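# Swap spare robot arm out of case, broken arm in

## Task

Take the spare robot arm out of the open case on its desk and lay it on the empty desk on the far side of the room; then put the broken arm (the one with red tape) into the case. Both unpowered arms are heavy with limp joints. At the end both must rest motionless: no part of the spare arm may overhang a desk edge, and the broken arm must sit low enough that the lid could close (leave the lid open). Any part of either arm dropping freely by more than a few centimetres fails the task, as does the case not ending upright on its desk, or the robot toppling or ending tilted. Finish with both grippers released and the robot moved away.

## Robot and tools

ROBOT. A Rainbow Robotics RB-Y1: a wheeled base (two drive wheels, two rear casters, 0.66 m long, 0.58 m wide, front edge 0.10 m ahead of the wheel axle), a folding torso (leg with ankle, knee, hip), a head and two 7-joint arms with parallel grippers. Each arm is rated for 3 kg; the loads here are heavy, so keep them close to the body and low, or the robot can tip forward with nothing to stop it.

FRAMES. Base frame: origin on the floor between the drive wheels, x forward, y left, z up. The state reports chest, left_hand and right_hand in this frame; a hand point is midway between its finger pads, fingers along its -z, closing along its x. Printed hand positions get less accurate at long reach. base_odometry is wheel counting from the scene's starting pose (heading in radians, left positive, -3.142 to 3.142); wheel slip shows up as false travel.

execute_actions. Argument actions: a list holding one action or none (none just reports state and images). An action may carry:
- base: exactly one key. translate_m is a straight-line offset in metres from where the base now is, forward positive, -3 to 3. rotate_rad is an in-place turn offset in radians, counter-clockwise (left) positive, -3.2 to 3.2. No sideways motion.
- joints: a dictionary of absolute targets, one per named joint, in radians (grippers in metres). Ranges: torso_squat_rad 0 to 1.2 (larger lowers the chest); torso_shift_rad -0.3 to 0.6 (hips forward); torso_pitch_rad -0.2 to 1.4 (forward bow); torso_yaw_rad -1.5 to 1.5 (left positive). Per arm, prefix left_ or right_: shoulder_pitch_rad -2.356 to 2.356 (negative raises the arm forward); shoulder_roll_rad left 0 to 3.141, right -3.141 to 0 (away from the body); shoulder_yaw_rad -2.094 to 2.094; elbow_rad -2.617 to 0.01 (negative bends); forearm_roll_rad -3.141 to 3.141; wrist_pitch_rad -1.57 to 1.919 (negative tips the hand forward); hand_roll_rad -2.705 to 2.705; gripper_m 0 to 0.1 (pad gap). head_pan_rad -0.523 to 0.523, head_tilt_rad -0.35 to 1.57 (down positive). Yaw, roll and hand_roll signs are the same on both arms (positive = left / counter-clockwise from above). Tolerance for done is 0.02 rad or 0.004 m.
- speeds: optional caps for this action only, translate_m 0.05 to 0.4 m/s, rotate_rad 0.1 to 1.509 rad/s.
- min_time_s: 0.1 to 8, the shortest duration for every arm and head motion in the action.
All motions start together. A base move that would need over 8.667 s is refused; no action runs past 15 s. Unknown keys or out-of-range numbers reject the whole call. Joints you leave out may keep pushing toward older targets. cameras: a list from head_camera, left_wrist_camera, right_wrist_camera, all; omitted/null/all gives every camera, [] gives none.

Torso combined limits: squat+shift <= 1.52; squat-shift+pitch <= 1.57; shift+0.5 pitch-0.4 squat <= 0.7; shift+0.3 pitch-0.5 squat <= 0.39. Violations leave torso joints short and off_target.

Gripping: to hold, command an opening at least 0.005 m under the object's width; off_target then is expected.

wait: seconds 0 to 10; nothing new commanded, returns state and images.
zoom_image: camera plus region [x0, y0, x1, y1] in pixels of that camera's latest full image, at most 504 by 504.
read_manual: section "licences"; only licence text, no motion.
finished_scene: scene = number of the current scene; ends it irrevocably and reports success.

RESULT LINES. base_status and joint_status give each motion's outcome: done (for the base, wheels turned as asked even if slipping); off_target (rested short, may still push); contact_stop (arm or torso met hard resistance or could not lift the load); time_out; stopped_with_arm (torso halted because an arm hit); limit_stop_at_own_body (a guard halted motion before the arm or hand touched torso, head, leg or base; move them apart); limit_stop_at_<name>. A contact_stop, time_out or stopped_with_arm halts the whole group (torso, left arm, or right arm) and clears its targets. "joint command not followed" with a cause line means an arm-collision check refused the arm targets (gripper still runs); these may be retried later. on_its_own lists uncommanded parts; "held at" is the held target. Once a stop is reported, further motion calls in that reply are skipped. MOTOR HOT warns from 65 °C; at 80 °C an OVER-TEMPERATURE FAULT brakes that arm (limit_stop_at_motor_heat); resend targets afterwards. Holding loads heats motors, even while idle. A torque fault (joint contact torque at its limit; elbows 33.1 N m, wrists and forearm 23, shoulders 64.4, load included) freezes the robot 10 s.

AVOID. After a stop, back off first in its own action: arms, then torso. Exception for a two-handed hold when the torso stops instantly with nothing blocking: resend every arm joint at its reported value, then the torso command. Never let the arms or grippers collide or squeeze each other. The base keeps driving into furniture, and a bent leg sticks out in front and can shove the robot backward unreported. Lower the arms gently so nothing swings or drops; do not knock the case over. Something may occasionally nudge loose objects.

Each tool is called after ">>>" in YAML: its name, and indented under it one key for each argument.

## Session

>>> execute_actions:
  actions:
    - {"joints":{"head_tilt_rad":0.35}}
  cameras: ["head_camera"]

Scene clock: 0.50 s.
base_odometry: x=+0.000 y=+0.000 heading=+0.000 (m, m, rad; odometry frame)
base_status: not commanded
joint_positions: torso_squat_rad=+0.350 torso_shift_rad=+0.000 torso_pitch_rad=+0.000 torso_yaw_rad=-0.001 left_shoulder_pitch_rad=-0.025 left_shoulder_roll_rad=+0.020 left_shoulder_yaw_rad=+0.031 left_elbow_rad=-0.284 left_forearm_roll_rad=+0.026 left_wrist_pitch_rad=-0.014 left_hand_roll_rad=-0.007 left_gripper_m=+0.099 right_shoulder_pitch_rad=+0.036 right_shoulder_roll_rad=+0.010 right_shoulder_yaw_rad=+0.027 right_elbow_rad=-0.233 right_forearm_roll_rad=+0.032 right_wrist_pitch_rad=+0.027 right_hand_roll_rad=-0.038 right_gripper_m=+0.100 head_pan_rad=-0.001 head_tilt_rad=+0.350
joint_status: all done
chest: x=-0.2280 y=+0.0002 z=+1.2475 quat_wxyz=(+1.000, +0.000, +0.000, +0.000) (m; base frame)
left_hand: x=-0.0689 y=+0.2378 z=+0.5804 quat_wxyz=(+0.987, +0.010, -0.161, +0.019) (m; base frame)
right_hand: x=-0.1462 y=-0.2115 z=+0.5667 quat_wxyz=(+0.996, +0.005, -0.087, +0.003) (m; base frame)
pictures: head_camera
Images, in order (width x height): head_camera 896x504.

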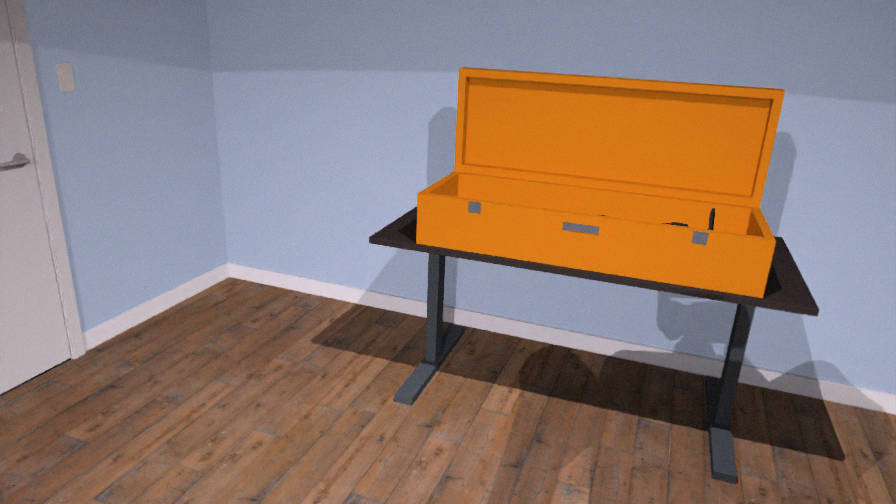

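>>> execute_actions:
  actions:
    - {"base":{"rotate_rad":-0.126},"joints":{"torso_yaw_rad":1.5,"head_pan_rad":0.52,"torso_squat_rad":0,"head_tilt_rad":0.3}}
  cameras: ["head_camera"]

>>> execute_actions:
  actions:
    - {"base":{"translate_m":1.2},"joints":{"torso_yaw_rad":-1.5,"head_pan_rad":-0.52}}
  cameras: ["head_camera"]

>>> execute_actions:
  actions:
    - {"base":{"rotate_rad":-0.27},"joints":{"torso_yaw_rad":0,"head_pan_rad":0,"head_tilt_rad":0.7}}
  cameras: ["head_camera"]

Scene clock: 22.27 s.
base_odometry: x=+0.000 y=+0.000 heading=-0.125 (m, m, rad; odometry frame)
base_status: done
joint_positions: torso_squat_rad=+0.057 torso_shift_rad=+0.000 torso_pitch_rad=+0.000 torso_yaw_rad=+1.256 left_shoulder_pitch_rad=-0.025 left_shoulder_roll_rad=+0.020 left_shoulder_yaw_rad=+0.031 left_elbow_rad=-0.283 left_forearm_roll_rad=+0.026 left_wrist_pitch_rad=-0.014 left_hand_roll_rad=-0.007 left_gripper_m=+0.099 right_shoulder_pitch_rad=+0.036 right_shoulder_roll_rad=+0.010 right_shoulder_yaw_rad=+0.027 right_elbow_rad=-0.233 right_forearm_roll_rad=+0.032 right_wrist_pitch_rad=+0.027 right_hand_roll_rad=-0.038 right_gripper_m=+0.100 head_pan_rad=+0.520 head_tilt_rad=+0.300
joint_status: torso_squat_rad limit_stop_at_own_body (moved -0.293 of -0.350); torso_yaw_rad limit_stop_at_own_body (moved +1.257 of +1.501); the others done
on_its_own: torso_squat_rad is held at +0.057, not at your +0.000, since a limit_stop_at_own_body; torso_yaw_rad is held at +1.256, not at your +1.500, since a limit_stop_at_own_body
chest: x=-0.2280 y=+0.0003 z=+1.2888 quat_wxyz=(+0.809, +0.000, +0.000, +0.587) (m; base frame)
left_hand: x=-0.4053 y=+0.2240 z=+0.6214 quat_wxyz=(+0.787, +0.102, -0.124, +0.595) (m; base frame)
right_hand: x=-0.0016 y=+0.0122 z=+0.6079 quat_wxyz=(+0.804, +0.055, -0.067, +0.588) (m; base frame)
pictures: head_camera
Images, in order (width x height): head_camera 896x504.

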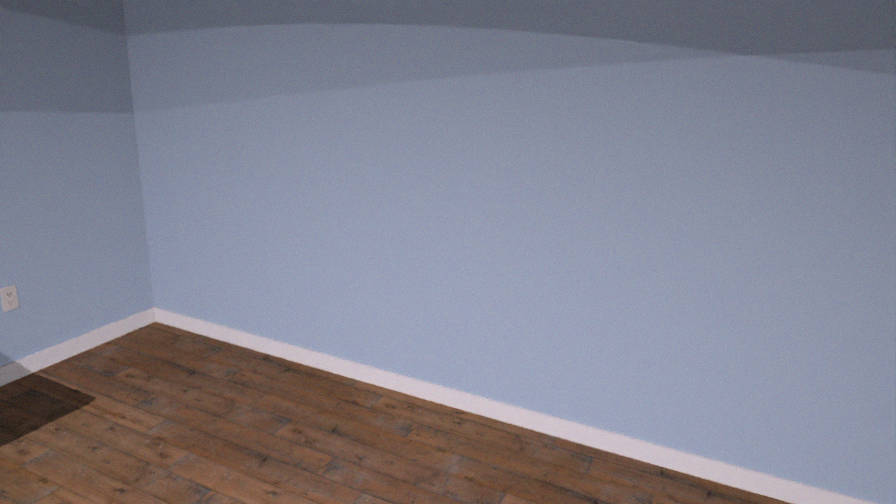

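not run: a stop came earlier in this reply.

not run: a stop came earlier in this reply.

>>> execute_actions:
  actions:
    - {"base":{"translate_m":1.2},"joints":{"torso_yaw_rad":-1.5,"head_pan_rad":-0.52,"torso_squat_rad":0,"left_shoulder_roll_rad":0.3,"right_shoulder_roll_rad":-0.3}}
  cameras: ["head_camera"]

>>> execute_actions:
  actions:
    - {"base":{"rotate_rad":-0.27},"joints":{"torso_yaw_rad":0,"head_pan_rad":0,"head_tilt_rad":0.65}}
  cameras: ["head_camera"]

Scene clock: 33.83 s.
base_odometry: x=+1.191 y=-0.151 heading=-0.127 (m, m, rad; odometry frame)
base_status: done
joint_positions: torso_squat_rad=+0.000 torso_shift_rad=+0.000 torso_pitch_rad=+0.000 torso_yaw_rad=-1.500 left_shoulder_pitch_rad=-0.026 left_shoulder_roll_rad=+0.300 left_shoulder_yaw_rad=+0.031 left_elbow_rad=-0.284 left_forearm_roll_rad=+0.026 left_wrist_pitch_rad=-0.014 left_hand_roll_rad=-0.007 left_gripper_m=+0.099 right_shoulder_pitch_rad=+0.036 right_shoulder_roll_rad=-0.300 right_shoulder_yaw_rad=+0.027 right_elbow_rad=-0.233 right_forearm_roll_rad=+0.032 right_wrist_pitch_rad=+0.027 right_hand_roll_rad=-0.038 right_gripper_m=+0.100 head_pan_rad=-0.520 head_tilt_rad=+0.300
joint_status: all done
chest: x=-0.2278 y=+0.0003 z=+1.2899 quat_wxyz=(+0.732, +0.000, +0.000, -0.682) (m; base frame)
left_hand: x=+0.2274 y=-0.1280 z=+0.6578 quat_wxyz=(+0.713, -0.003, -0.221, -0.665) (m; base frame)
right_hand: x=-0.6637 y=-0.1112 z=+0.6420 quat_wxyz=(+0.736, -0.165, +0.040, -0.656) (m; base frame)
pictures: head_camera
Images, in order (width x height): head_camera 896x504.

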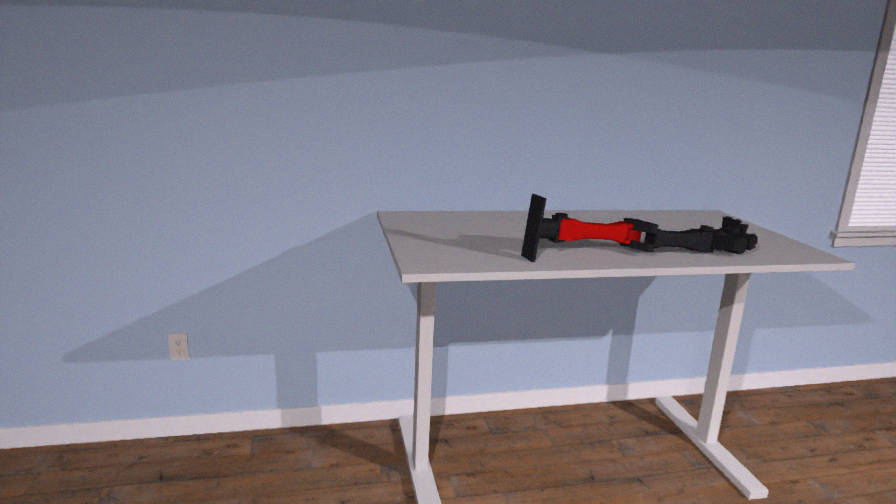

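Scene clock: 37.10 s.
base_odometry: x=+1.191 y=-0.151 heading=-0.396 (m, m, rad; odometry frame)
base_status: done
joint_positions: torso_squat_rad=+0.000 torso_shift_rad=+0.000 torso_pitch_rad=+0.000 torso_yaw_rad=+0.000 left_shoulder_pitch_rad=-0.025 left_shoulder_roll_rad=+0.300 left_shoulder_yaw_rad=+0.031 left_elbow_rad=-0.283 left_forearm_roll_rad=+0.026 left_wrist_pitch_rad=-0.014 left_hand_roll_rad=-0.007 left_gripper_m=+0.099 right_shoulder_pitch_rad=+0.036 right_shoulder_roll_rad=-0.300 right_shoulder_yaw_rad=+0.027 right_elbow_rad=-0.233 right_forearm_roll_rad=+0.032 right_wrist_pitch_rad=+0.027 right_hand_roll_rad=-0.038 right_gripper_m=+0.100 head_pan_rad=+0.000 head_tilt_rad=+0.650
joint_status: all done
chest: x=-0.2278 y=+0.0003 z=+1.2899 quat_wxyz=(+1.000, +0.000, +0.000, +0.000) (m; base frame)
left_hand: x=-0.0683 y=+0.4447 z=+0.6572 quat_wxyz=(+0.976, +0.148, -0.163, +0.000) (m; base frame)
right_hand: x=-0.1476 y=-0.4430 z=+0.6424 quat_wxyz=(+0.985, -0.148, -0.083, +0.022) (m; base frame)
pictures: head_camera
Images, in order (width x height): head_camera 896x504.

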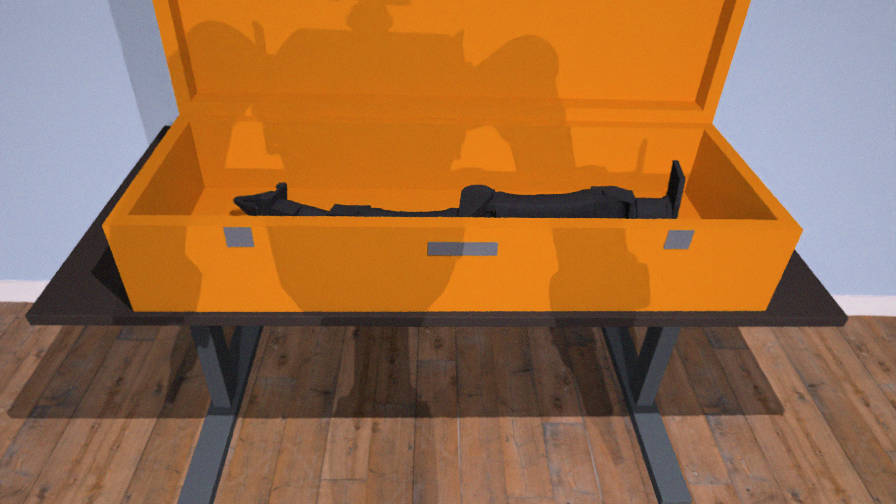

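>>> execute_actions:
  actions:
    - {"joints":{"left_shoulder_pitch_rad":-1.51,"left_shoulder_roll_rad":0.8,"left_shoulder_yaw_rad":0.34,"left_elbow_rad":-0.35,"left_forearm_roll_rad":0,"left_wrist_pitch_rad":1.8,"left_hand_roll_rad":0.14,"right_shoulder_pitch_rad":-1.51,"right_shoulder_roll_rad":-0.8,"right_shoulder_yaw_rad":-0.34,"right_elbow_rad":-0.35,"right_forearm_roll_rad":0,"right_wrist_pitch_rad":1.8,"right_hand_roll_rad":-0.14}}
  cameras: []

>>> execute_actions:
  actions:
    - {"base":{"translate_m":0.5},"joints":{"head_tilt_rad":0.95}}
  cameras: ["head_camera"]

Scene clock: 51.73 s.
base_odometry: x=+1.191 y=-0.151 heading=-0.396 (m, m, rad; odometry frame)
base_status: not commanded
joint_positions: torso_squat_rad=+0.000 torso_shift_rad=+0.000 torso_pitch_rad=-0.001 torso_yaw_rad=+0.000 left_shoulder_pitch_rad=-1.510 left_shoulder_roll_rad=+0.800 left_shoulder_yaw_rad=+0.340 left_elbow_rad=-0.350 left_forearm_roll_rad=+0.000 left_wrist_pitch_rad=+1.800 left_hand_roll_rad=+0.140 left_gripper_m=+0.099 right_shoulder_pitch_rad=-1.510 right_shoulder_roll_rad=-0.800 right_shoulder_yaw_rad=-0.339 right_elbow_rad=-0.350 right_forearm_roll_rad=+0.000 right_wrist_pitch_rad=+1.800 right_hand_roll_rad=-0.140 right_gripper_m=+0.100 head_pan_rad=+0.000 head_tilt_rad=+0.650
joint_status: all done
chest: x=-0.2280 y=+0.0003 z=+1.2899 quat_wxyz=(+1.000, +0.000, +0.000, +0.000) (m; base frame)
left_hand: x=+0.2827 y=+0.4640 z=+1.2856 quat_wxyz=(+0.952, +0.017, -0.108, +0.287) (m; base frame)
right_hand: x=+0.2827 y=-0.4635 z=+1.2867 quat_wxyz=(+0.952, -0.018, -0.109, -0.286) (m; base frame)
pictures: none
No camera images: the call's "cameras" was empty. Leave "cameras" out to get every camera's image.

Scene clock: 54.33 s.
base_odometry: x=+1.652 y=-0.344 heading=-0.397 (m, m, rad; odometry frame)
base_status: done
joint_positions: torso_squat_rad=+0.000 torso_shift_rad=+0.000 torso_pitch_rad=+0.000 torso_yaw_rad=+0.000 left_shoulder_pitch_rad=-1.510 left_shoulder_roll_rad=+0.800 left_shoulder_yaw_rad=+0.340 left_elbow_rad=-0.350 left_forearm_roll_rad=+0.000 left_wrist_pitch_rad=+1.800 left_hand_roll_rad=+0.140 left_gripper_m=+0.099 right_shoulder_pitch_rad=-1.510 right_shoulder_roll_rad=-0.800 right_shoulder_yaw_rad=-0.340 right_elbow_rad=-0.350 right_forearm_roll_rad=+0.000 right_wrist_pitch_rad=+1.800 right_hand_roll_rad=-0.140 right_gripper_m=+0.100 head_pan_rad=+0.000 head_tilt_rad=+0.950
joint_status: all done
chest: x=-0.2279 y=+0.0003 z=+1.2899 quat_wxyz=(+1.000, +0.000, +0.000, +0.000) (m; base frame)
left_hand: x=+0.2829 y=+0.4639 z=+1.2853 quat_wxyz=(+0.952, +0.017, -0.108, +0.287) (m; base frame)
right_hand: x=+0.2829 y=-0.4634 z=+1.2864 quat_wxyz=(+0.952, -0.018, -0.108, -0.286) (m; base frame)
pictures: head_camera
Images, in order (width x height): head_camera 896x504.

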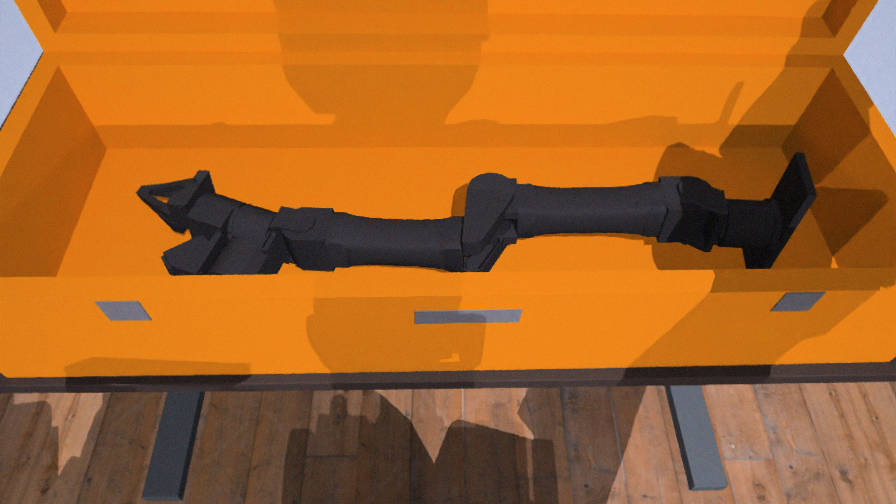

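>>> execute_actions:
  actions:
    - {"base":{"rotate_rad":-0.6},"joints":{"left_shoulder_roll_rad":0.176,"right_shoulder_roll_rad":-0.176,"left_hand_roll_rad":-0.03,"right_hand_roll_rad":-0.31,"left_shoulder_pitch_rad":-1.47,"left_wrist_pitch_rad":1.76}}
  cameras: []

>>> execute_actions:
  actions:
    - {"base":{"translate_m":0.12}}
  cameras: []

>>> execute_actions:
  actions:
    - {"base":{"rotate_rad":0.77},"joints":{"torso_squat_rad":0.7}}

Scene clock: 90.90 s.
base_odometry: x=+1.652 y=-0.344 heading=-0.997 (m, m, rad; odometry frame)
base_status: done
joint_positions: torso_squat_rad=+0.000 torso_shift_rad=+0.000 torso_pitch_rad=+0.000 torso_yaw_rad=+0.000 left_shoulder_pitch_rad=-1.470 left_shoulder_roll_rad=+0.176 left_shoulder_yaw_rad=+0.340 left_elbow_rad=-0.350 left_forearm_roll_rad=+0.000 left_wrist_pitch_rad=+1.760 left_hand_roll_rad=-0.030 left_gripper_m=+0.099 right_shoulder_pitch_rad=-1.510 right_shoulder_roll_rad=-0.176 right_shoulder_yaw_rad=-0.340 right_elbow_rad=-0.350 right_forearm_roll_rad=+0.000 right_wrist_pitch_rad=+1.800 right_hand_roll_rad=-0.310 right_gripper_m=+0.100 head_pan_rad=+0.000 head_tilt_rad=+0.950
joint_status: all done
chest: x=-0.2279 y=+0.0003 z=+1.2899 quat_wxyz=(+1.000, +0.000, +0.000, +0.000) (m; base frame)
left_hand: x=+0.3039 y=+0.1494 z=+1.1479 quat_wxyz=(+0.997, -0.005, -0.004, -0.079) (m; base frame)
right_hand: x=+0.3018 y=-0.1431 z=+1.1683 quat_wxyz=(+0.996, +0.002, -0.003, -0.084) (m; base frame)
pictures: none
No camera images: the call's "cameras" was empty. Leave "cameras" out to get every camera's image.

Scene clock: 92.40 s.
base_odometry: x=+1.717 y=-0.445 heading=-0.998 (m, m, rad; odometry frame)
base_status: done
joint_positions: torso_squat_rad=+0.000 torso_shift_rad=+0.000 torso_pitch_rad=+0.000 torso_yaw_rad=+0.000 left_shoulder_pitch_rad=-1.470 left_shoulder_roll_rad=+0.176 left_shoulder_yaw_rad=+0.340 left_elbow_rad=-0.350 left_forearm_roll_rad=+0.000 left_wrist_pitch_rad=+1.760 left_hand_roll_rad=-0.030 left_gripper_m=+0.099 right_shoulder_pitch_rad=-1.510 right_shoulder_roll_rad=-0.176 right_shoulder_yaw_rad=-0.340 right_elbow_rad=-0.350 right_forearm_roll_rad=+0.000 right_wrist_pitch_rad=+1.800 right_hand_roll_rad=-0.310 right_gripper_m=+0.100 head_pan_rad=+0.000 head_tilt_rad=+0.950
joint_status: not commanded
chest: x=-0.2279 y=+0.0003 z=+1.2899 quat_wxyz=(+1.000, +0.000, +0.000, +0.000) (m; base frame)
left_hand: x=+0.3039 y=+0.1494 z=+1.1479 quat_wxyz=(+0.997, -0.005, -0.004, -0.079) (m; base frame)
right_hand: x=+0.3019 y=-0.1431 z=+1.1683 quat_wxyz=(+0.996, +0.002, -0.003, -0.084) (m; base frame)
pictures: none
No camera images: the call's "cameras" was empty. Leave "cameras" out to get every camera's image.

Scene clock: 95.53 s.
base_odometry: x=+1.717 y=-0.445 heading=-0.228 (m, m, rad; odometry frame)
base_status: done
joint_positions: torso_squat_rad=+0.700 torso_shift_rad=+0.000 torso_pitch_rad=-0.001 torso_yaw_rad=+0.000 left_shoulder_pitch_rad=-1.470 left_shoulder_roll_rad=+0.176 left_shoulder_yaw_rad=+0.340 left_elbow_rad=-0.350 left_forearm_roll_rad=+0.000 left_wrist_pitch_rad=+1.760 left_hand_roll_rad=-0.030 left_gripper_m=+0.099 right_shoulder_pitch_rad=-1.510 right_shoulder_roll_rad=-0.176 right_shoulder_yaw_rad=-0.340 right_elbow_rad=-0.350 right_forearm_roll_rad=+0.000 right_wrist_pitch_rad=+1.800 right_hand_roll_rad=-0.310 right_gripper_m=+0.100 head_pan_rad=+0.000 head_tilt_rad=+0.950
joint_status: all done
chest: x=-0.2281 y=+0.0003 z=+1.1253 quat_wxyz=(+1.000, +0.000, +0.000, +0.000) (m; base frame)
left_hand: x=+0.3038 y=+0.1494 z=+0.9834 quat_wxyz=(+0.997, -0.005, -0.004, -0.079) (m; base frame)
right_hand: x=+0.3017 y=-0.1431 z=+1.0038 quat_wxyz=(+0.996, +0.002, -0.003, -0.084) (m; base frame)
pictures: head_camera, left_wrist_camera, right_wrist_camera
Images, in order (width x height): head_camera 896x504, left_wrist_camera 644x364, right_wrist_camera 644x364.

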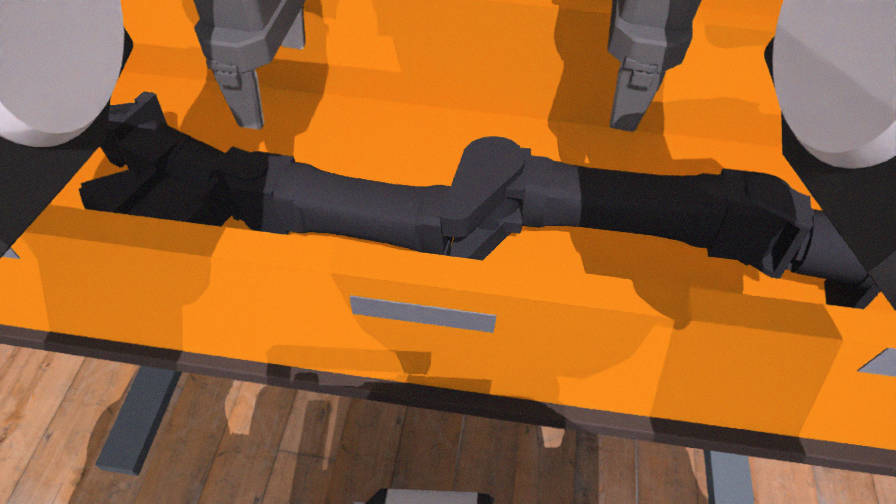

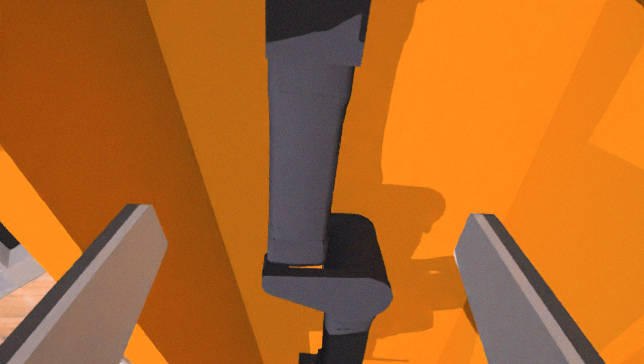

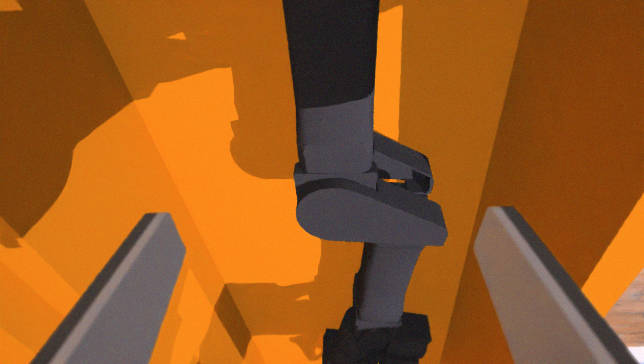

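>>> execute_actions:
  actions:
    - {"joints":{"torso_squat_rad":0.93,"left_shoulder_roll_rad":0.133,"left_shoulder_pitch_rad":-1.48,"left_shoulder_yaw_rad":0.329,"left_hand_roll_rad":0.0,"head_tilt_rad":0.75}}

Scene clock: 102.00 s.
base_odometry: x=+1.717 y=-0.445 heading=-0.228 (m, m, rad; odometry frame)
base_status: not commanded
joint_positions: torso_squat_rad=+0.930 torso_shift_rad=+0.000 torso_pitch_rad=-0.001 torso_yaw_rad=+0.000 left_shoulder_pitch_rad=-1.480 left_shoulder_roll_rad=+0.133 left_shoulder_yaw_rad=+0.329 left_elbow_rad=-0.350 left_forearm_roll_rad=+0.000 left_wrist_pitch_rad=+1.760 left_hand_roll_rad=+0.000 left_gripper_m=+0.099 right_shoulder_pitch_rad=-1.510 right_shoulder_roll_rad=-0.176 right_shoulder_yaw_rad=-0.340 right_elbow_rad=-0.350 right_forearm_roll_rad=+0.000 right_wrist_pitch_rad=+1.800 right_hand_roll_rad=-0.310 right_gripper_m=+0.100 head_pan_rad=+0.000 head_tilt_rad=+0.750
joint_status: all done
chest: x=-0.2281 y=+0.0002 z=+1.0084 quat_wxyz=(+1.000, +0.000, +0.000, +0.000) (m; base frame)
left_hand: x=+0.2992 y=+0.1268 z=+0.8641 quat_wxyz=(+0.996, -0.003, -0.002, -0.087) (m; base frame)
right_hand: x=+0.3017 y=-0.1432 z=+0.8869 quat_wxyz=(+0.996, +0.002, -0.003, -0.084) (m; base frame)
pictures: head_camera, left_wrist_camera, right_wrist_camera
Images, in order (width x height): head_camera 896x504, left_wrist_camera 644x364, right_wrist_camera 644x364.

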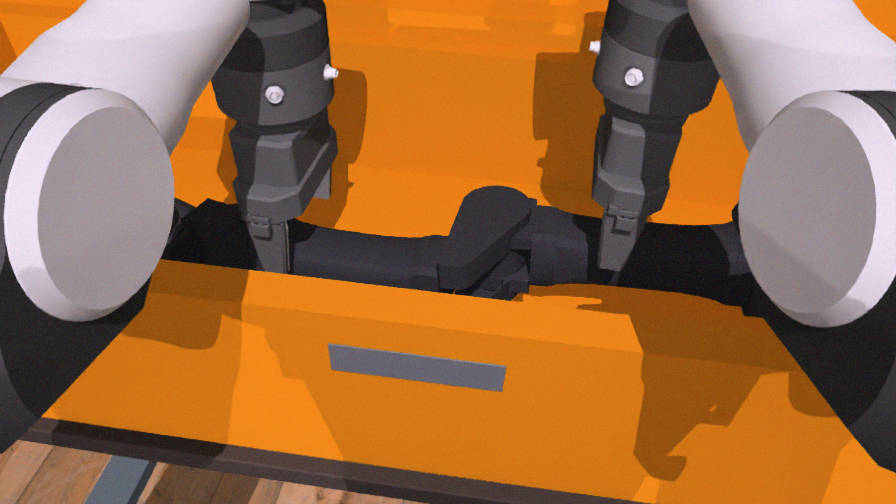

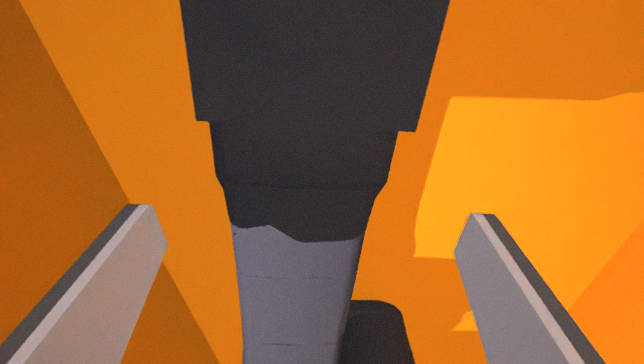

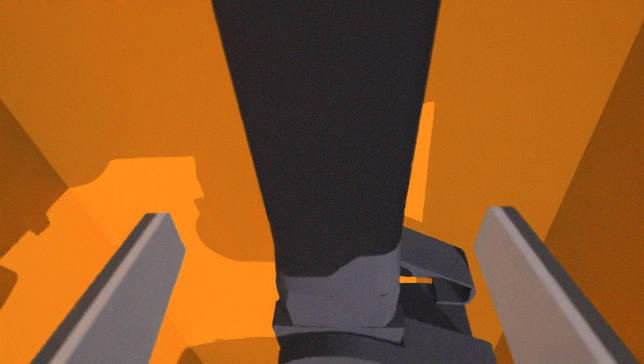

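>>> execute_actions:
  actions:
    - {"joints":{"torso_squat_rad":1.04,"torso_yaw_rad":-0.05,"left_hand_roll_rad":0.05,"right_hand_roll_rad":-0.26}}

Scene clock: 106.70 s.
base_odometry: x=+1.717 y=-0.445 heading=-0.228 (m, m, rad; odometry frame)
base_status: not commanded
joint_positions: torso_squat_rad=+1.040 torso_shift_rad=+0.000 torso_pitch_rad=-0.002 torso_yaw_rad=-0.050 left_shoulder_pitch_rad=-1.481 left_shoulder_roll_rad=+0.134 left_shoulder_yaw_rad=+0.329 left_elbow_rad=-0.351 left_forearm_roll_rad=+0.000 left_wrist_pitch_rad=+1.760 left_hand_roll_rad=+0.050 left_gripper_m=+0.099 right_shoulder_pitch_rad=-1.513 right_shoulder_roll_rad=-0.176 right_shoulder_yaw_rad=-0.340 right_elbow_rad=-0.351 right_forearm_roll_rad=+0.000 right_wrist_pitch_rad=+1.800 right_hand_roll_rad=-0.260 right_gripper_m=+0.100 head_pan_rad=+0.000 head_tilt_rad=+0.750
joint_status: all done
chest: x=-0.2286 y=+0.0003 z=+0.9442 quat_wxyz=(+1.000, +0.000, -0.001, -0.025) (m; base frame)
left_hand: x=+0.3052 y=+0.1006 z=+0.8017 quat_wxyz=(+0.996, -0.003, -0.004, -0.086) (m; base frame)
right_hand: x=+0.2943 y=-0.1689 z=+0.8250 quat_wxyz=(+0.997, +0.002, -0.005, -0.083) (m; base frame)
pictures: head_camera, left_wrist_camera, right_wrist_camera
Images, in order (width x height): head_camera 896x504, left_wrist_camera 644x364, right_wrist_camera 644x364.

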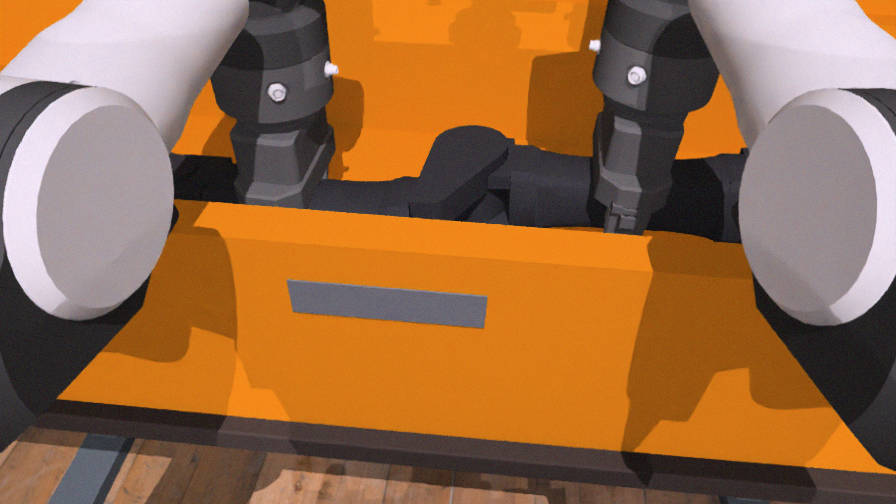

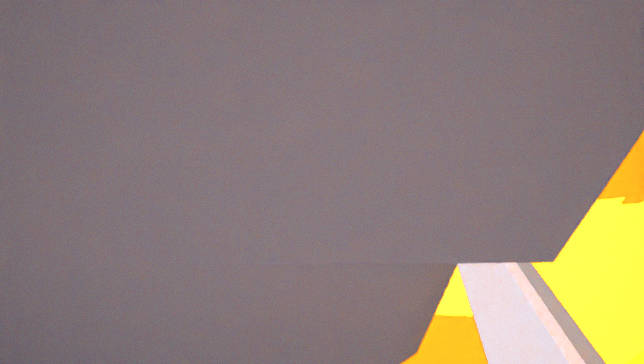

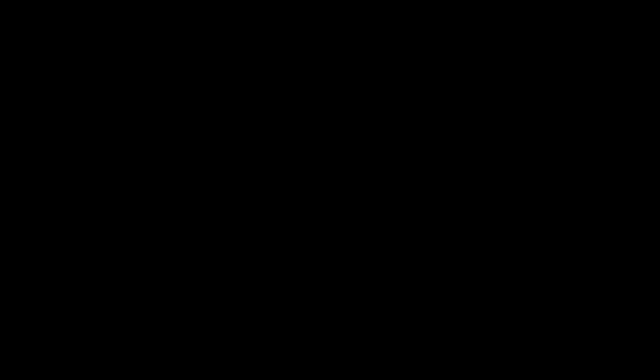

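Palms on the links. Close and lift.

>>> execute_actions:
  actions:
    - {"joints":{"torso_squat_rad":1.035,"left_gripper_m":0.02,"right_gripper_m":0.02}}
  cameras: []

>>> execute_actions:
  actions:
    - {"joints":{"torso_squat_rad":0.85}}
  cameras: ["head_camera"]

Scene clock: 114.87 s.
base_odometry: x=+1.717 y=-0.445 heading=-0.228 (m, m, rad; odometry frame)
base_status: not commanded
joint_positions: torso_squat_rad=+1.035 torso_shift_rad=+0.000 torso_pitch_rad=-0.001 torso_yaw_rad=-0.050 left_shoulder_pitch_rad=-1.479 left_shoulder_roll_rad=+0.134 left_shoulder_yaw_rad=+0.329 left_elbow_rad=-0.349 left_forearm_roll_rad=-0.001 left_wrist_pitch_rad=+1.762 left_hand_roll_rad=+0.050 left_gripper_m=+0.056 right_shoulder_pitch_rad=-1.511 right_shoulder_roll_rad=-0.179 right_shoulder_yaw_rad=-0.340 right_elbow_rad=-0.351 right_forearm_roll_rad=+0.001 right_wrist_pitch_rad=+1.799 right_hand_roll_rad=-0.260 right_gripper_m=+0.055 head_pan_rad=+0.000 head_tilt_rad=+0.750
joint_status: left_gripper_m off_target (ended at +0.056, target +0.020); right_gripper_m off_target (ended at +0.055, target +0.020); the others done
chest: x=-0.2282 y=+0.0003 z=+0.9473 quat_wxyz=(+1.000, +0.000, +0.000, -0.025) (m; base frame)
left_hand: x=+0.3043 y=+0.1014 z=+0.8026 quat_wxyz=(+0.996, -0.002, +0.000, -0.086) (m; base frame)
right_hand: x=+0.2946 y=-0.1708 z=+0.8268 quat_wxyz=(+0.996, +0.002, -0.005, -0.085) (m; base frame)
pictures: none
No camera images: the call's "cameras" was empty. Leave "cameras" out to get every camera's image.

Scene clock: 116.27 s.
base_odometry: x=+1.717 y=-0.445 heading=-0.228 (m, m, rad; odometry frame)
base_status: not commanded
joint_positions: torso_squat_rad=+0.850 torso_shift_rad=+0.001 torso_pitch_rad=+0.001 torso_yaw_rad=-0.050 left_shoulder_pitch_rad=-1.476 left_shoulder_roll_rad=+0.133 left_shoulder_yaw_rad=+0.329 left_elbow_rad=-0.348 left_forearm_roll_rad=-0.001 left_wrist_pitch_rad=+1.761 left_hand_roll_rad=+0.050 left_gripper_m=+0.056 right_shoulder_pitch_rad=-1.507 right_shoulder_roll_rad=-0.177 right_shoulder_yaw_rad=-0.340 right_elbow_rad=-0.349 right_forearm_roll_rad=+0.001 right_wrist_pitch_rad=+1.799 right_hand_roll_rad=-0.260 right_gripper_m=+0.054 head_pan_rad=+0.000 head_tilt_rad=+0.750
joint_status: all done
chest: x=-0.2272 y=+0.0003 z=+1.0520 quat_wxyz=(+1.000, +0.000, +0.001, -0.025) (m; base frame)
left_hand: x=+0.3042 y=+0.1015 z=+0.9040 quat_wxyz=(+0.996, -0.002, +0.002, -0.086) (m; base frame)
right_hand: x=+0.2941 y=-0.1707 z=+0.9281 quat_wxyz=(+0.996, +0.001, -0.001, -0.085) (m; base frame)
pictures: head_camera
Images, in order (width x height): head_camera 896x504.

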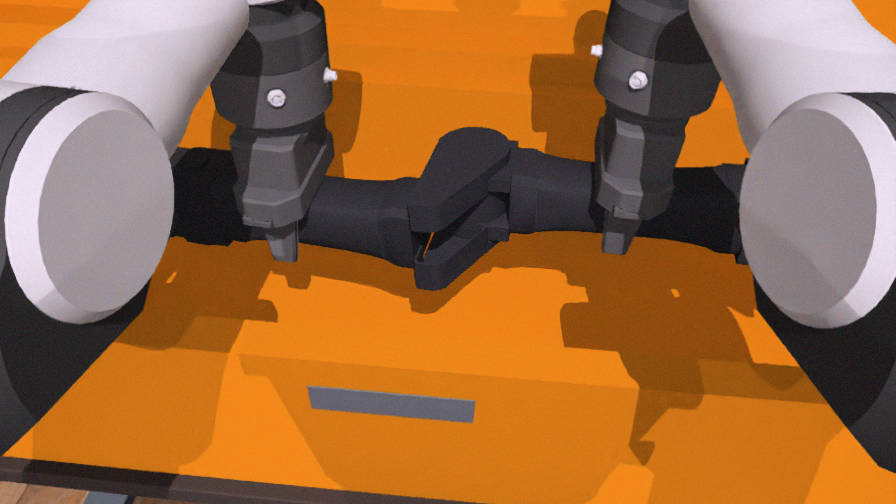

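>>> execute_actions:
  actions:
    - {"joints":{"torso_squat_rad":0}}
  cameras: []

>>> execute_actions:
  actions:
    - {"joints":{"torso_pitch_rad":-0.15,"left_wrist_pitch_rad":1.877,"right_wrist_pitch_rad":1.917,"head_pan_rad":0.4,"head_tilt_rad":1.1},"min_time_s":1.2}
  cameras: ["head_camera"]

Scene clock: 127.47 s.
base_odometry: x=+1.717 y=-0.445 heading=-0.228 (m, m, rad; odometry frame)
base_status: not commanded
joint_positions: torso_squat_rad=+0.000 torso_shift_rad=+0.001 torso_pitch_rad=+0.002 torso_yaw_rad=-0.050 left_shoulder_pitch_rad=-1.475 left_shoulder_roll_rad=+0.133 left_shoulder_yaw_rad=+0.329 left_elbow_rad=-0.347 left_forearm_roll_rad=-0.001 left_wrist_pitch_rad=+1.761 left_hand_roll_rad=+0.050 left_gripper_m=+0.056 right_shoulder_pitch_rad=-1.507 right_shoulder_roll_rad=-0.177 right_shoulder_yaw_rad=-0.340 right_elbow_rad=-0.349 right_forearm_roll_rad=+0.001 right_wrist_pitch_rad=+1.800 right_hand_roll_rad=-0.260 right_gripper_m=+0.054 head_pan_rad=+0.000 head_tilt_rad=+0.750
joint_status: all done
chest: x=-0.2268 y=+0.0002 z=+1.2899 quat_wxyz=(+1.000, +0.000, +0.001, -0.025) (m; base frame)
left_hand: x=+0.3044 y=+0.1013 z=+1.1413 quat_wxyz=(+0.996, -0.002, +0.003, -0.086) (m; base frame)
right_hand: x=+0.2945 y=-0.1708 z=+1.1658 quat_wxyz=(+0.996, +0.001, +0.000, -0.085) (m; base frame)
pictures: none
No camera images: the call's "cameras" was empty. Leave "cameras" out to get every camera's image.

Scene clock: 128.97 s.
base_odometry: x=+1.717 y=-0.445 heading=-0.228 (m, m, rad; odometry frame)
base_status: not commanded
joint_positions: torso_squat_rad=+0.000 torso_shift_rad=+0.001 torso_pitch_rad=-0.148 torso_yaw_rad=-0.050 left_shoulder_pitch_rad=-1.476 left_shoulder_roll_rad=+0.129 left_shoulder_yaw_rad=+0.329 left_elbow_rad=-0.348 left_forearm_roll_rad=+0.001 left_wrist_pitch_rad=+1.877 left_hand_roll_rad=+0.050 left_gripper_m=+0.056 right_shoulder_pitch_rad=-1.508 right_shoulder_roll_rad=-0.174 right_shoulder_yaw_rad=-0.340 right_elbow_rad=-0.349 right_forearm_roll_rad=-0.001 right_wrist_pitch_rad=+1.916 right_hand_roll_rad=-0.260 right_gripper_m=+0.055 head_pan_rad=+0.400 head_tilt_rad=+1.100
joint_status: all done
chest: x=-0.2732 y=+0.0002 z=+1.2865 quat_wxyz=(+0.997, +0.001, -0.074, -0.025) (m; base frame)
left_hand: x=+0.2475 y=+0.1048 z=+1.2167 quat_wxyz=(+0.996, +0.012, -0.014, -0.088) (m; base frame)
right_hand: x=+0.2339 y=-0.1710 z=+1.2391 quat_wxyz=(+0.996, -0.002, -0.017, -0.083) (m; base frame)
pictures: head_camera
Images, in order (width x height): head_camera 896x504.

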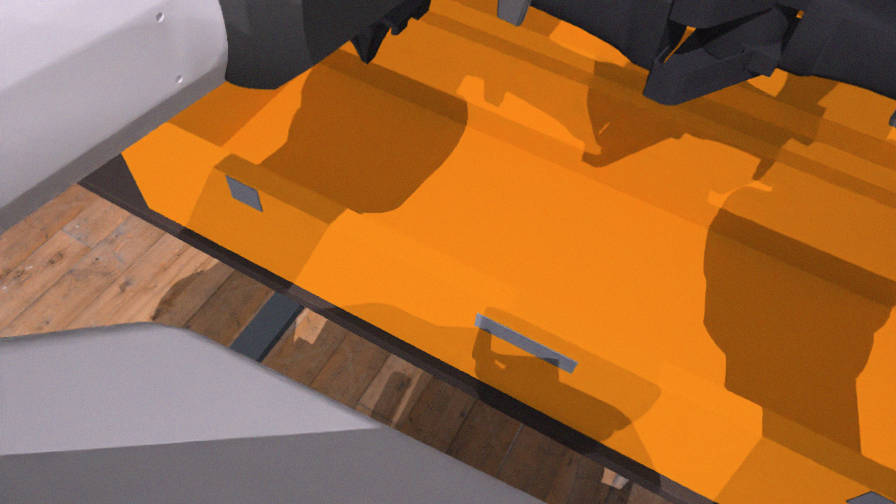

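>>> execute_actions:
  actions:
    - {"base":{"translate_m":-0.8},"joints":{"head_pan_rad":0,"head_tilt_rad":0.6}}
  cameras: ["head_camera"]

>>> execute_actions:
  actions:
    - {"base":{"rotate_rad":2.97},"speeds":{"rotate_rad":0.7}}
  cameras: ["head_camera"]

Scene clock: 137.60 s.
base_odometry: x=+0.937 y=-0.264 heading=-0.227 (m, m, rad; odometry frame)
base_status: done
joint_positions: torso_squat_rad=+0.000 torso_shift_rad=+0.001 torso_pitch_rad=-0.148 torso_yaw_rad=-0.050 left_shoulder_pitch_rad=-1.477 left_shoulder_roll_rad=+0.129 left_shoulder_yaw_rad=+0.329 left_elbow_rad=-0.348 left_forearm_roll_rad=+0.001 left_wrist_pitch_rad=+1.877 left_hand_roll_rad=+0.050 left_gripper_m=+0.056 right_shoulder_pitch_rad=-1.508 right_shoulder_roll_rad=-0.174 right_shoulder_yaw_rad=-0.340 right_elbow_rad=-0.349 right_forearm_roll_rad=-0.001 right_wrist_pitch_rad=+1.916 right_hand_roll_rad=-0.260 right_gripper_m=+0.055 head_pan_rad=+0.000 head_tilt_rad=+0.600
joint_status: all done
chest: x=-0.2731 y=+0.0002 z=+1.2865 quat_wxyz=(+0.997, +0.001, -0.074, -0.025) (m; base frame)
left_hand: x=+0.2476 y=+0.1048 z=+1.2167 quat_wxyz=(+0.996, +0.012, -0.014, -0.088) (m; base frame)
right_hand: x=+0.2339 y=-0.1710 z=+1.2390 quat_wxyz=(+0.996, -0.002, -0.017, -0.083) (m; base frame)
pictures: head_camera
Images, in order (width x height): head_camera 896x504.

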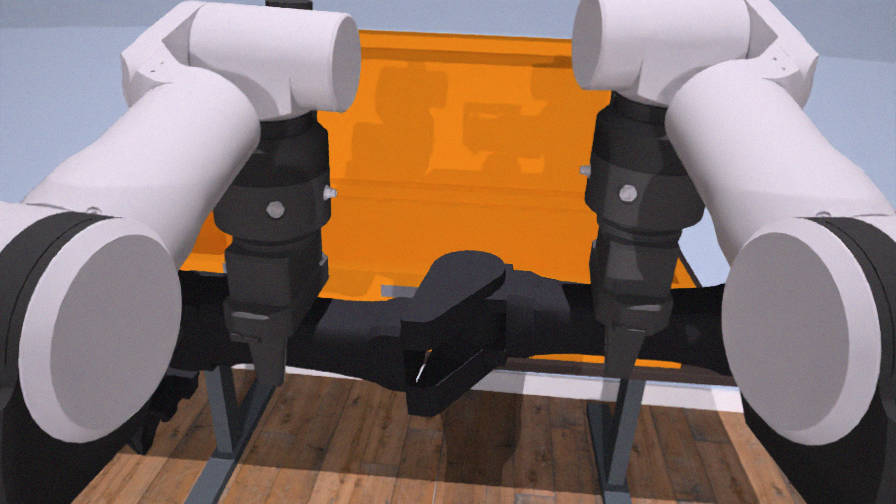

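Scene clock: 143.60 s.
base_odometry: x=+0.937 y=-0.264 heading=+2.743 (m, m, rad; odometry frame)
base_status: done
joint_positions: torso_squat_rad=+0.000 torso_shift_rad=+0.001 torso_pitch_rad=-0.148 torso_yaw_rad=-0.050 left_shoulder_pitch_rad=-1.477 left_shoulder_roll_rad=+0.129 left_shoulder_yaw_rad=+0.329 left_elbow_rad=-0.348 left_forearm_roll_rad=+0.001 left_wrist_pitch_rad=+1.877 left_hand_roll_rad=+0.050 left_gripper_m=+0.056 right_shoulder_pitch_rad=-1.508 right_shoulder_roll_rad=-0.174 right_shoulder_yaw_rad=-0.340 right_elbow_rad=-0.349 right_forearm_roll_rad=-0.001 right_wrist_pitch_rad=+1.916 right_hand_roll_rad=-0.260 right_gripper_m=+0.055 head_pan_rad=+0.000 head_tilt_rad=+0.600
joint_status: not commanded
chest: x=-0.2731 y=+0.0002 z=+1.2865 quat_wxyz=(+0.997, +0.001, -0.074, -0.025) (m; base frame)
left_hand: x=+0.2476 y=+0.1047 z=+1.2167 quat_wxyz=(+0.996, +0.012, -0.014, -0.088) (m; base frame)
right_hand: x=+0.2339 y=-0.1710 z=+1.2390 quat_wxyz=(+0.996, -0.002, -0.017, -0.083) (m; base frame)
pictures: head_camera
Images, in order (width x height): head_camera 896x504.

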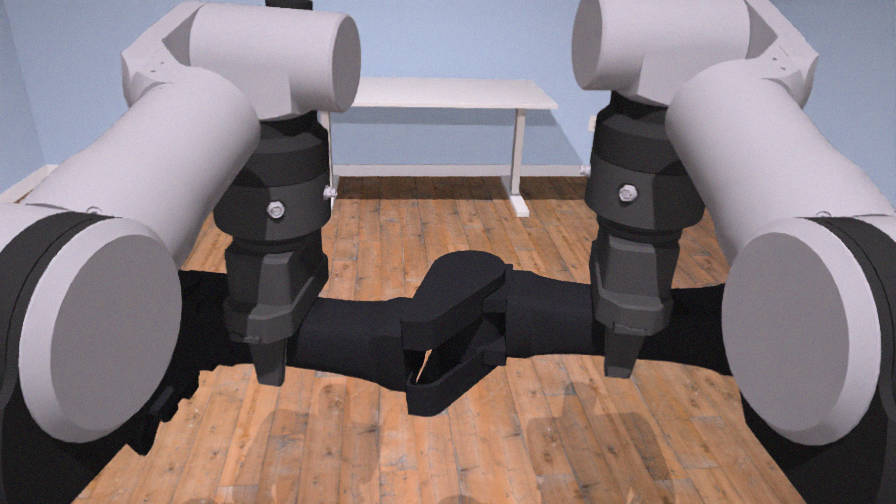

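>>> execute_actions:
  actions:
    - {"base":{"translate_m":2.6},"joints":{"head_tilt_rad":1.0,"torso_yaw_rad":0,"torso_pitch_rad":0,"left_wrist_pitch_rad":1.76,"right_wrist_pitch_rad":1.80},"min_time_s":1.2}
  cameras: ["head_camera"]

Scene clock: 159.30 s.
base_odometry: x=-1.459 y=+0.744 heading=+2.744 (m, m, rad; odometry frame)
base_status: done
joint_positions: torso_squat_rad=+0.000 torso_shift_rad=+0.001 torso_pitch_rad=+0.002 torso_yaw_rad=+0.000 left_shoulder_pitch_rad=-1.475 left_shoulder_roll_rad=+0.133 left_shoulder_yaw_rad=+0.329 left_elbow_rad=-0.348 left_forearm_roll_rad=-0.001 left_wrist_pitch_rad=+1.760 left_hand_roll_rad=+0.050 left_gripper_m=+0.056 right_shoulder_pitch_rad=-1.507 right_shoulder_roll_rad=-0.177 right_shoulder_yaw_rad=-0.340 right_elbow_rad=-0.349 right_forearm_roll_rad=+0.001 right_wrist_pitch_rad=+1.800 right_hand_roll_rad=-0.260 right_gripper_m=+0.054 head_pan_rad=+0.000 head_tilt_rad=+1.000
joint_status: all done
chest: x=-0.2266 y=+0.0002 z=+1.2899 quat_wxyz=(+1.000, +0.000, +0.001, +0.000) (m; base frame)
left_hand: x=+0.2989 y=+0.1279 z=+1.1412 quat_wxyz=(+0.998, -0.002, +0.003, -0.061) (m; base frame)
right_hand: x=+0.3023 y=-0.1444 z=+1.1654 quat_wxyz=(+0.998, +0.002, +0.000, -0.060) (m; base frame)
pictures: head_camera
Images, in order (width x height): head_camera 896x504.

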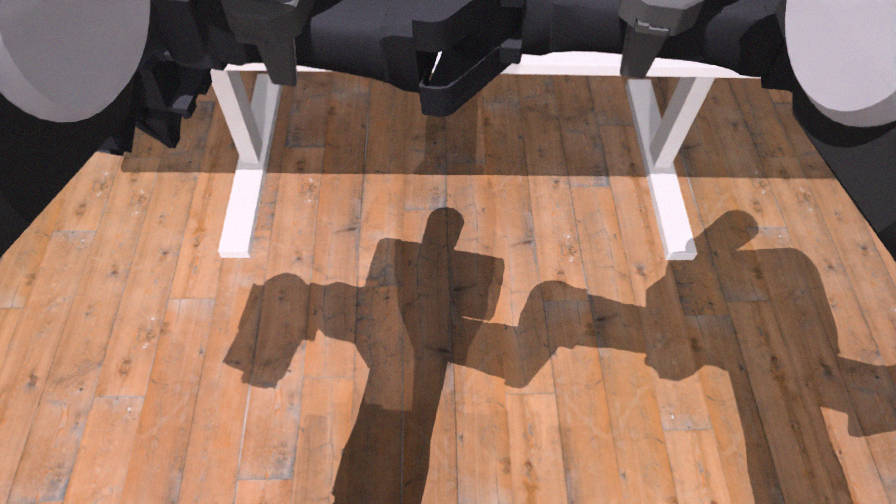

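>>> execute_actions:
  actions:
    - {"base":{"translate_m":0.72},"joints":{"torso_squat_rad":0.65,"head_pan_rad":0.35}}
  cameras: ["head_camera"]

Scene clock: 168.00 s.
base_odometry: x=-2.123 y=+1.023 heading=+2.744 (m, m, rad; odometry frame)
base_status: done
joint_positions: torso_squat_rad=+0.650 torso_shift_rad=+0.001 torso_pitch_rad=+0.002 torso_yaw_rad=+0.000 left_shoulder_pitch_rad=-1.475 left_shoulder_roll_rad=+0.133 left_shoulder_yaw_rad=+0.329 left_elbow_rad=-0.348 left_forearm_roll_rad=-0.001 left_wrist_pitch_rad=+1.760 left_hand_roll_rad=+0.050 left_gripper_m=+0.056 right_shoulder_pitch_rad=-1.507 right_shoulder_roll_rad=-0.177 right_shoulder_yaw_rad=-0.340 right_elbow_rad=-0.349 right_forearm_roll_rad=+0.001 right_wrist_pitch_rad=+1.800 right_hand_roll_rad=-0.260 right_gripper_m=+0.054 head_pan_rad=+0.350 head_tilt_rad=+1.000
joint_status: all done
chest: x=-0.2269 y=+0.0002 z=+1.1473 quat_wxyz=(+1.000, +0.000, +0.001, +0.000) (m; base frame)
left_hand: x=+0.2987 y=+0.1280 z=+0.9986 quat_wxyz=(+0.998, -0.002, +0.003, -0.061) (m; base frame)
right_hand: x=+0.3021 y=-0.1444 z=+1.0228 quat_wxyz=(+0.998, +0.002, +0.000, -0.060) (m; base frame)
pictures: head_camera
Images, in order (width x height): head_camera 896x504.

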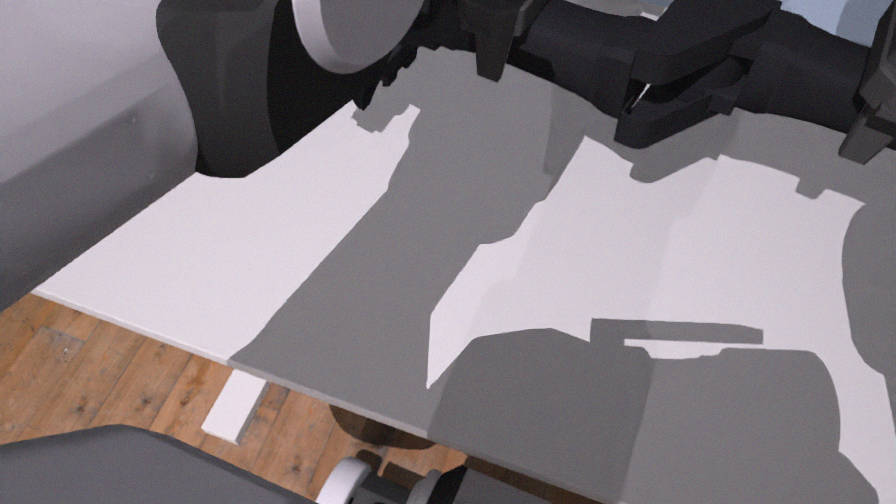

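>>> execute_actions:
  actions:
    - {"base":{"translate_m":0.03},"speeds":{"translate_m":0.05},"joints":{"torso_squat_rad":0.74,"torso_yaw_rad":-0.05,"head_tilt_rad":0.85}}
  cameras: ["head_camera"]

Scene clock: 176.03 s.
base_odometry: x=-2.151 y=+1.034 heading=+2.745 (m, m, rad; odometry frame)
base_status: done
joint_positions: torso_squat_rad=+0.740 torso_shift_rad=+0.001 torso_pitch_rad=+0.002 torso_yaw_rad=-0.050 left_shoulder_pitch_rad=-1.475 left_shoulder_roll_rad=+0.133 left_shoulder_yaw_rad=+0.329 left_elbow_rad=-0.347 left_forearm_roll_rad=-0.001 left_wrist_pitch_rad=+1.760 left_hand_roll_rad=+0.050 left_gripper_m=+0.056 right_shoulder_pitch_rad=-1.507 right_shoulder_roll_rad=-0.177 right_shoulder_yaw_rad=-0.340 right_elbow_rad=-0.349 right_forearm_roll_rad=+0.001 right_wrist_pitch_rad=+1.800 right_hand_roll_rad=-0.260 right_gripper_m=+0.054 head_pan_rad=+0.350 head_tilt_rad=+0.850
joint_status: all done
chest: x=-0.2270 y=+0.0002 z=+1.1069 quat_wxyz=(+1.000, +0.000, +0.001, -0.025) (m; base frame)
left_hand: x=+0.3043 y=+0.1015 z=+0.9583 quat_wxyz=(+0.996, -0.002, +0.003, -0.086) (m; base frame)
right_hand: x=+0.2941 y=-0.1706 z=+0.9825 quat_wxyz=(+0.996, +0.002, +0.000, -0.085) (m; base frame)
pictures: head_camera
Images, in order (width x height): head_camera 896x504.

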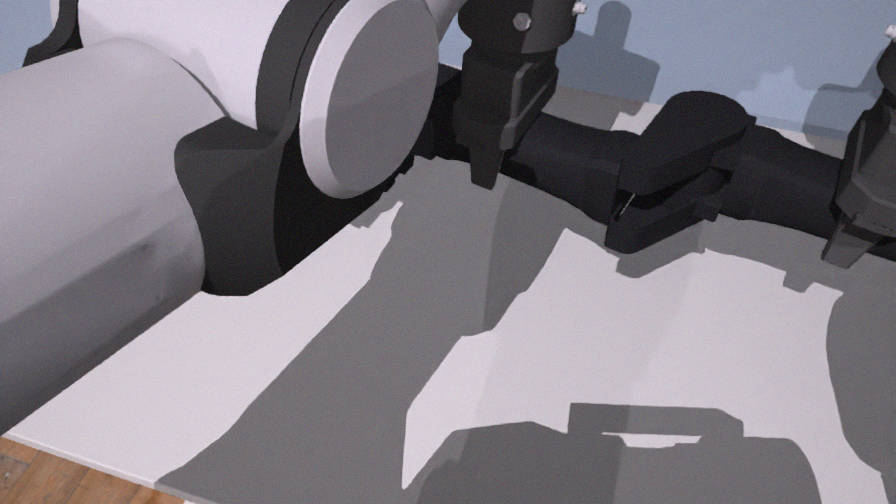

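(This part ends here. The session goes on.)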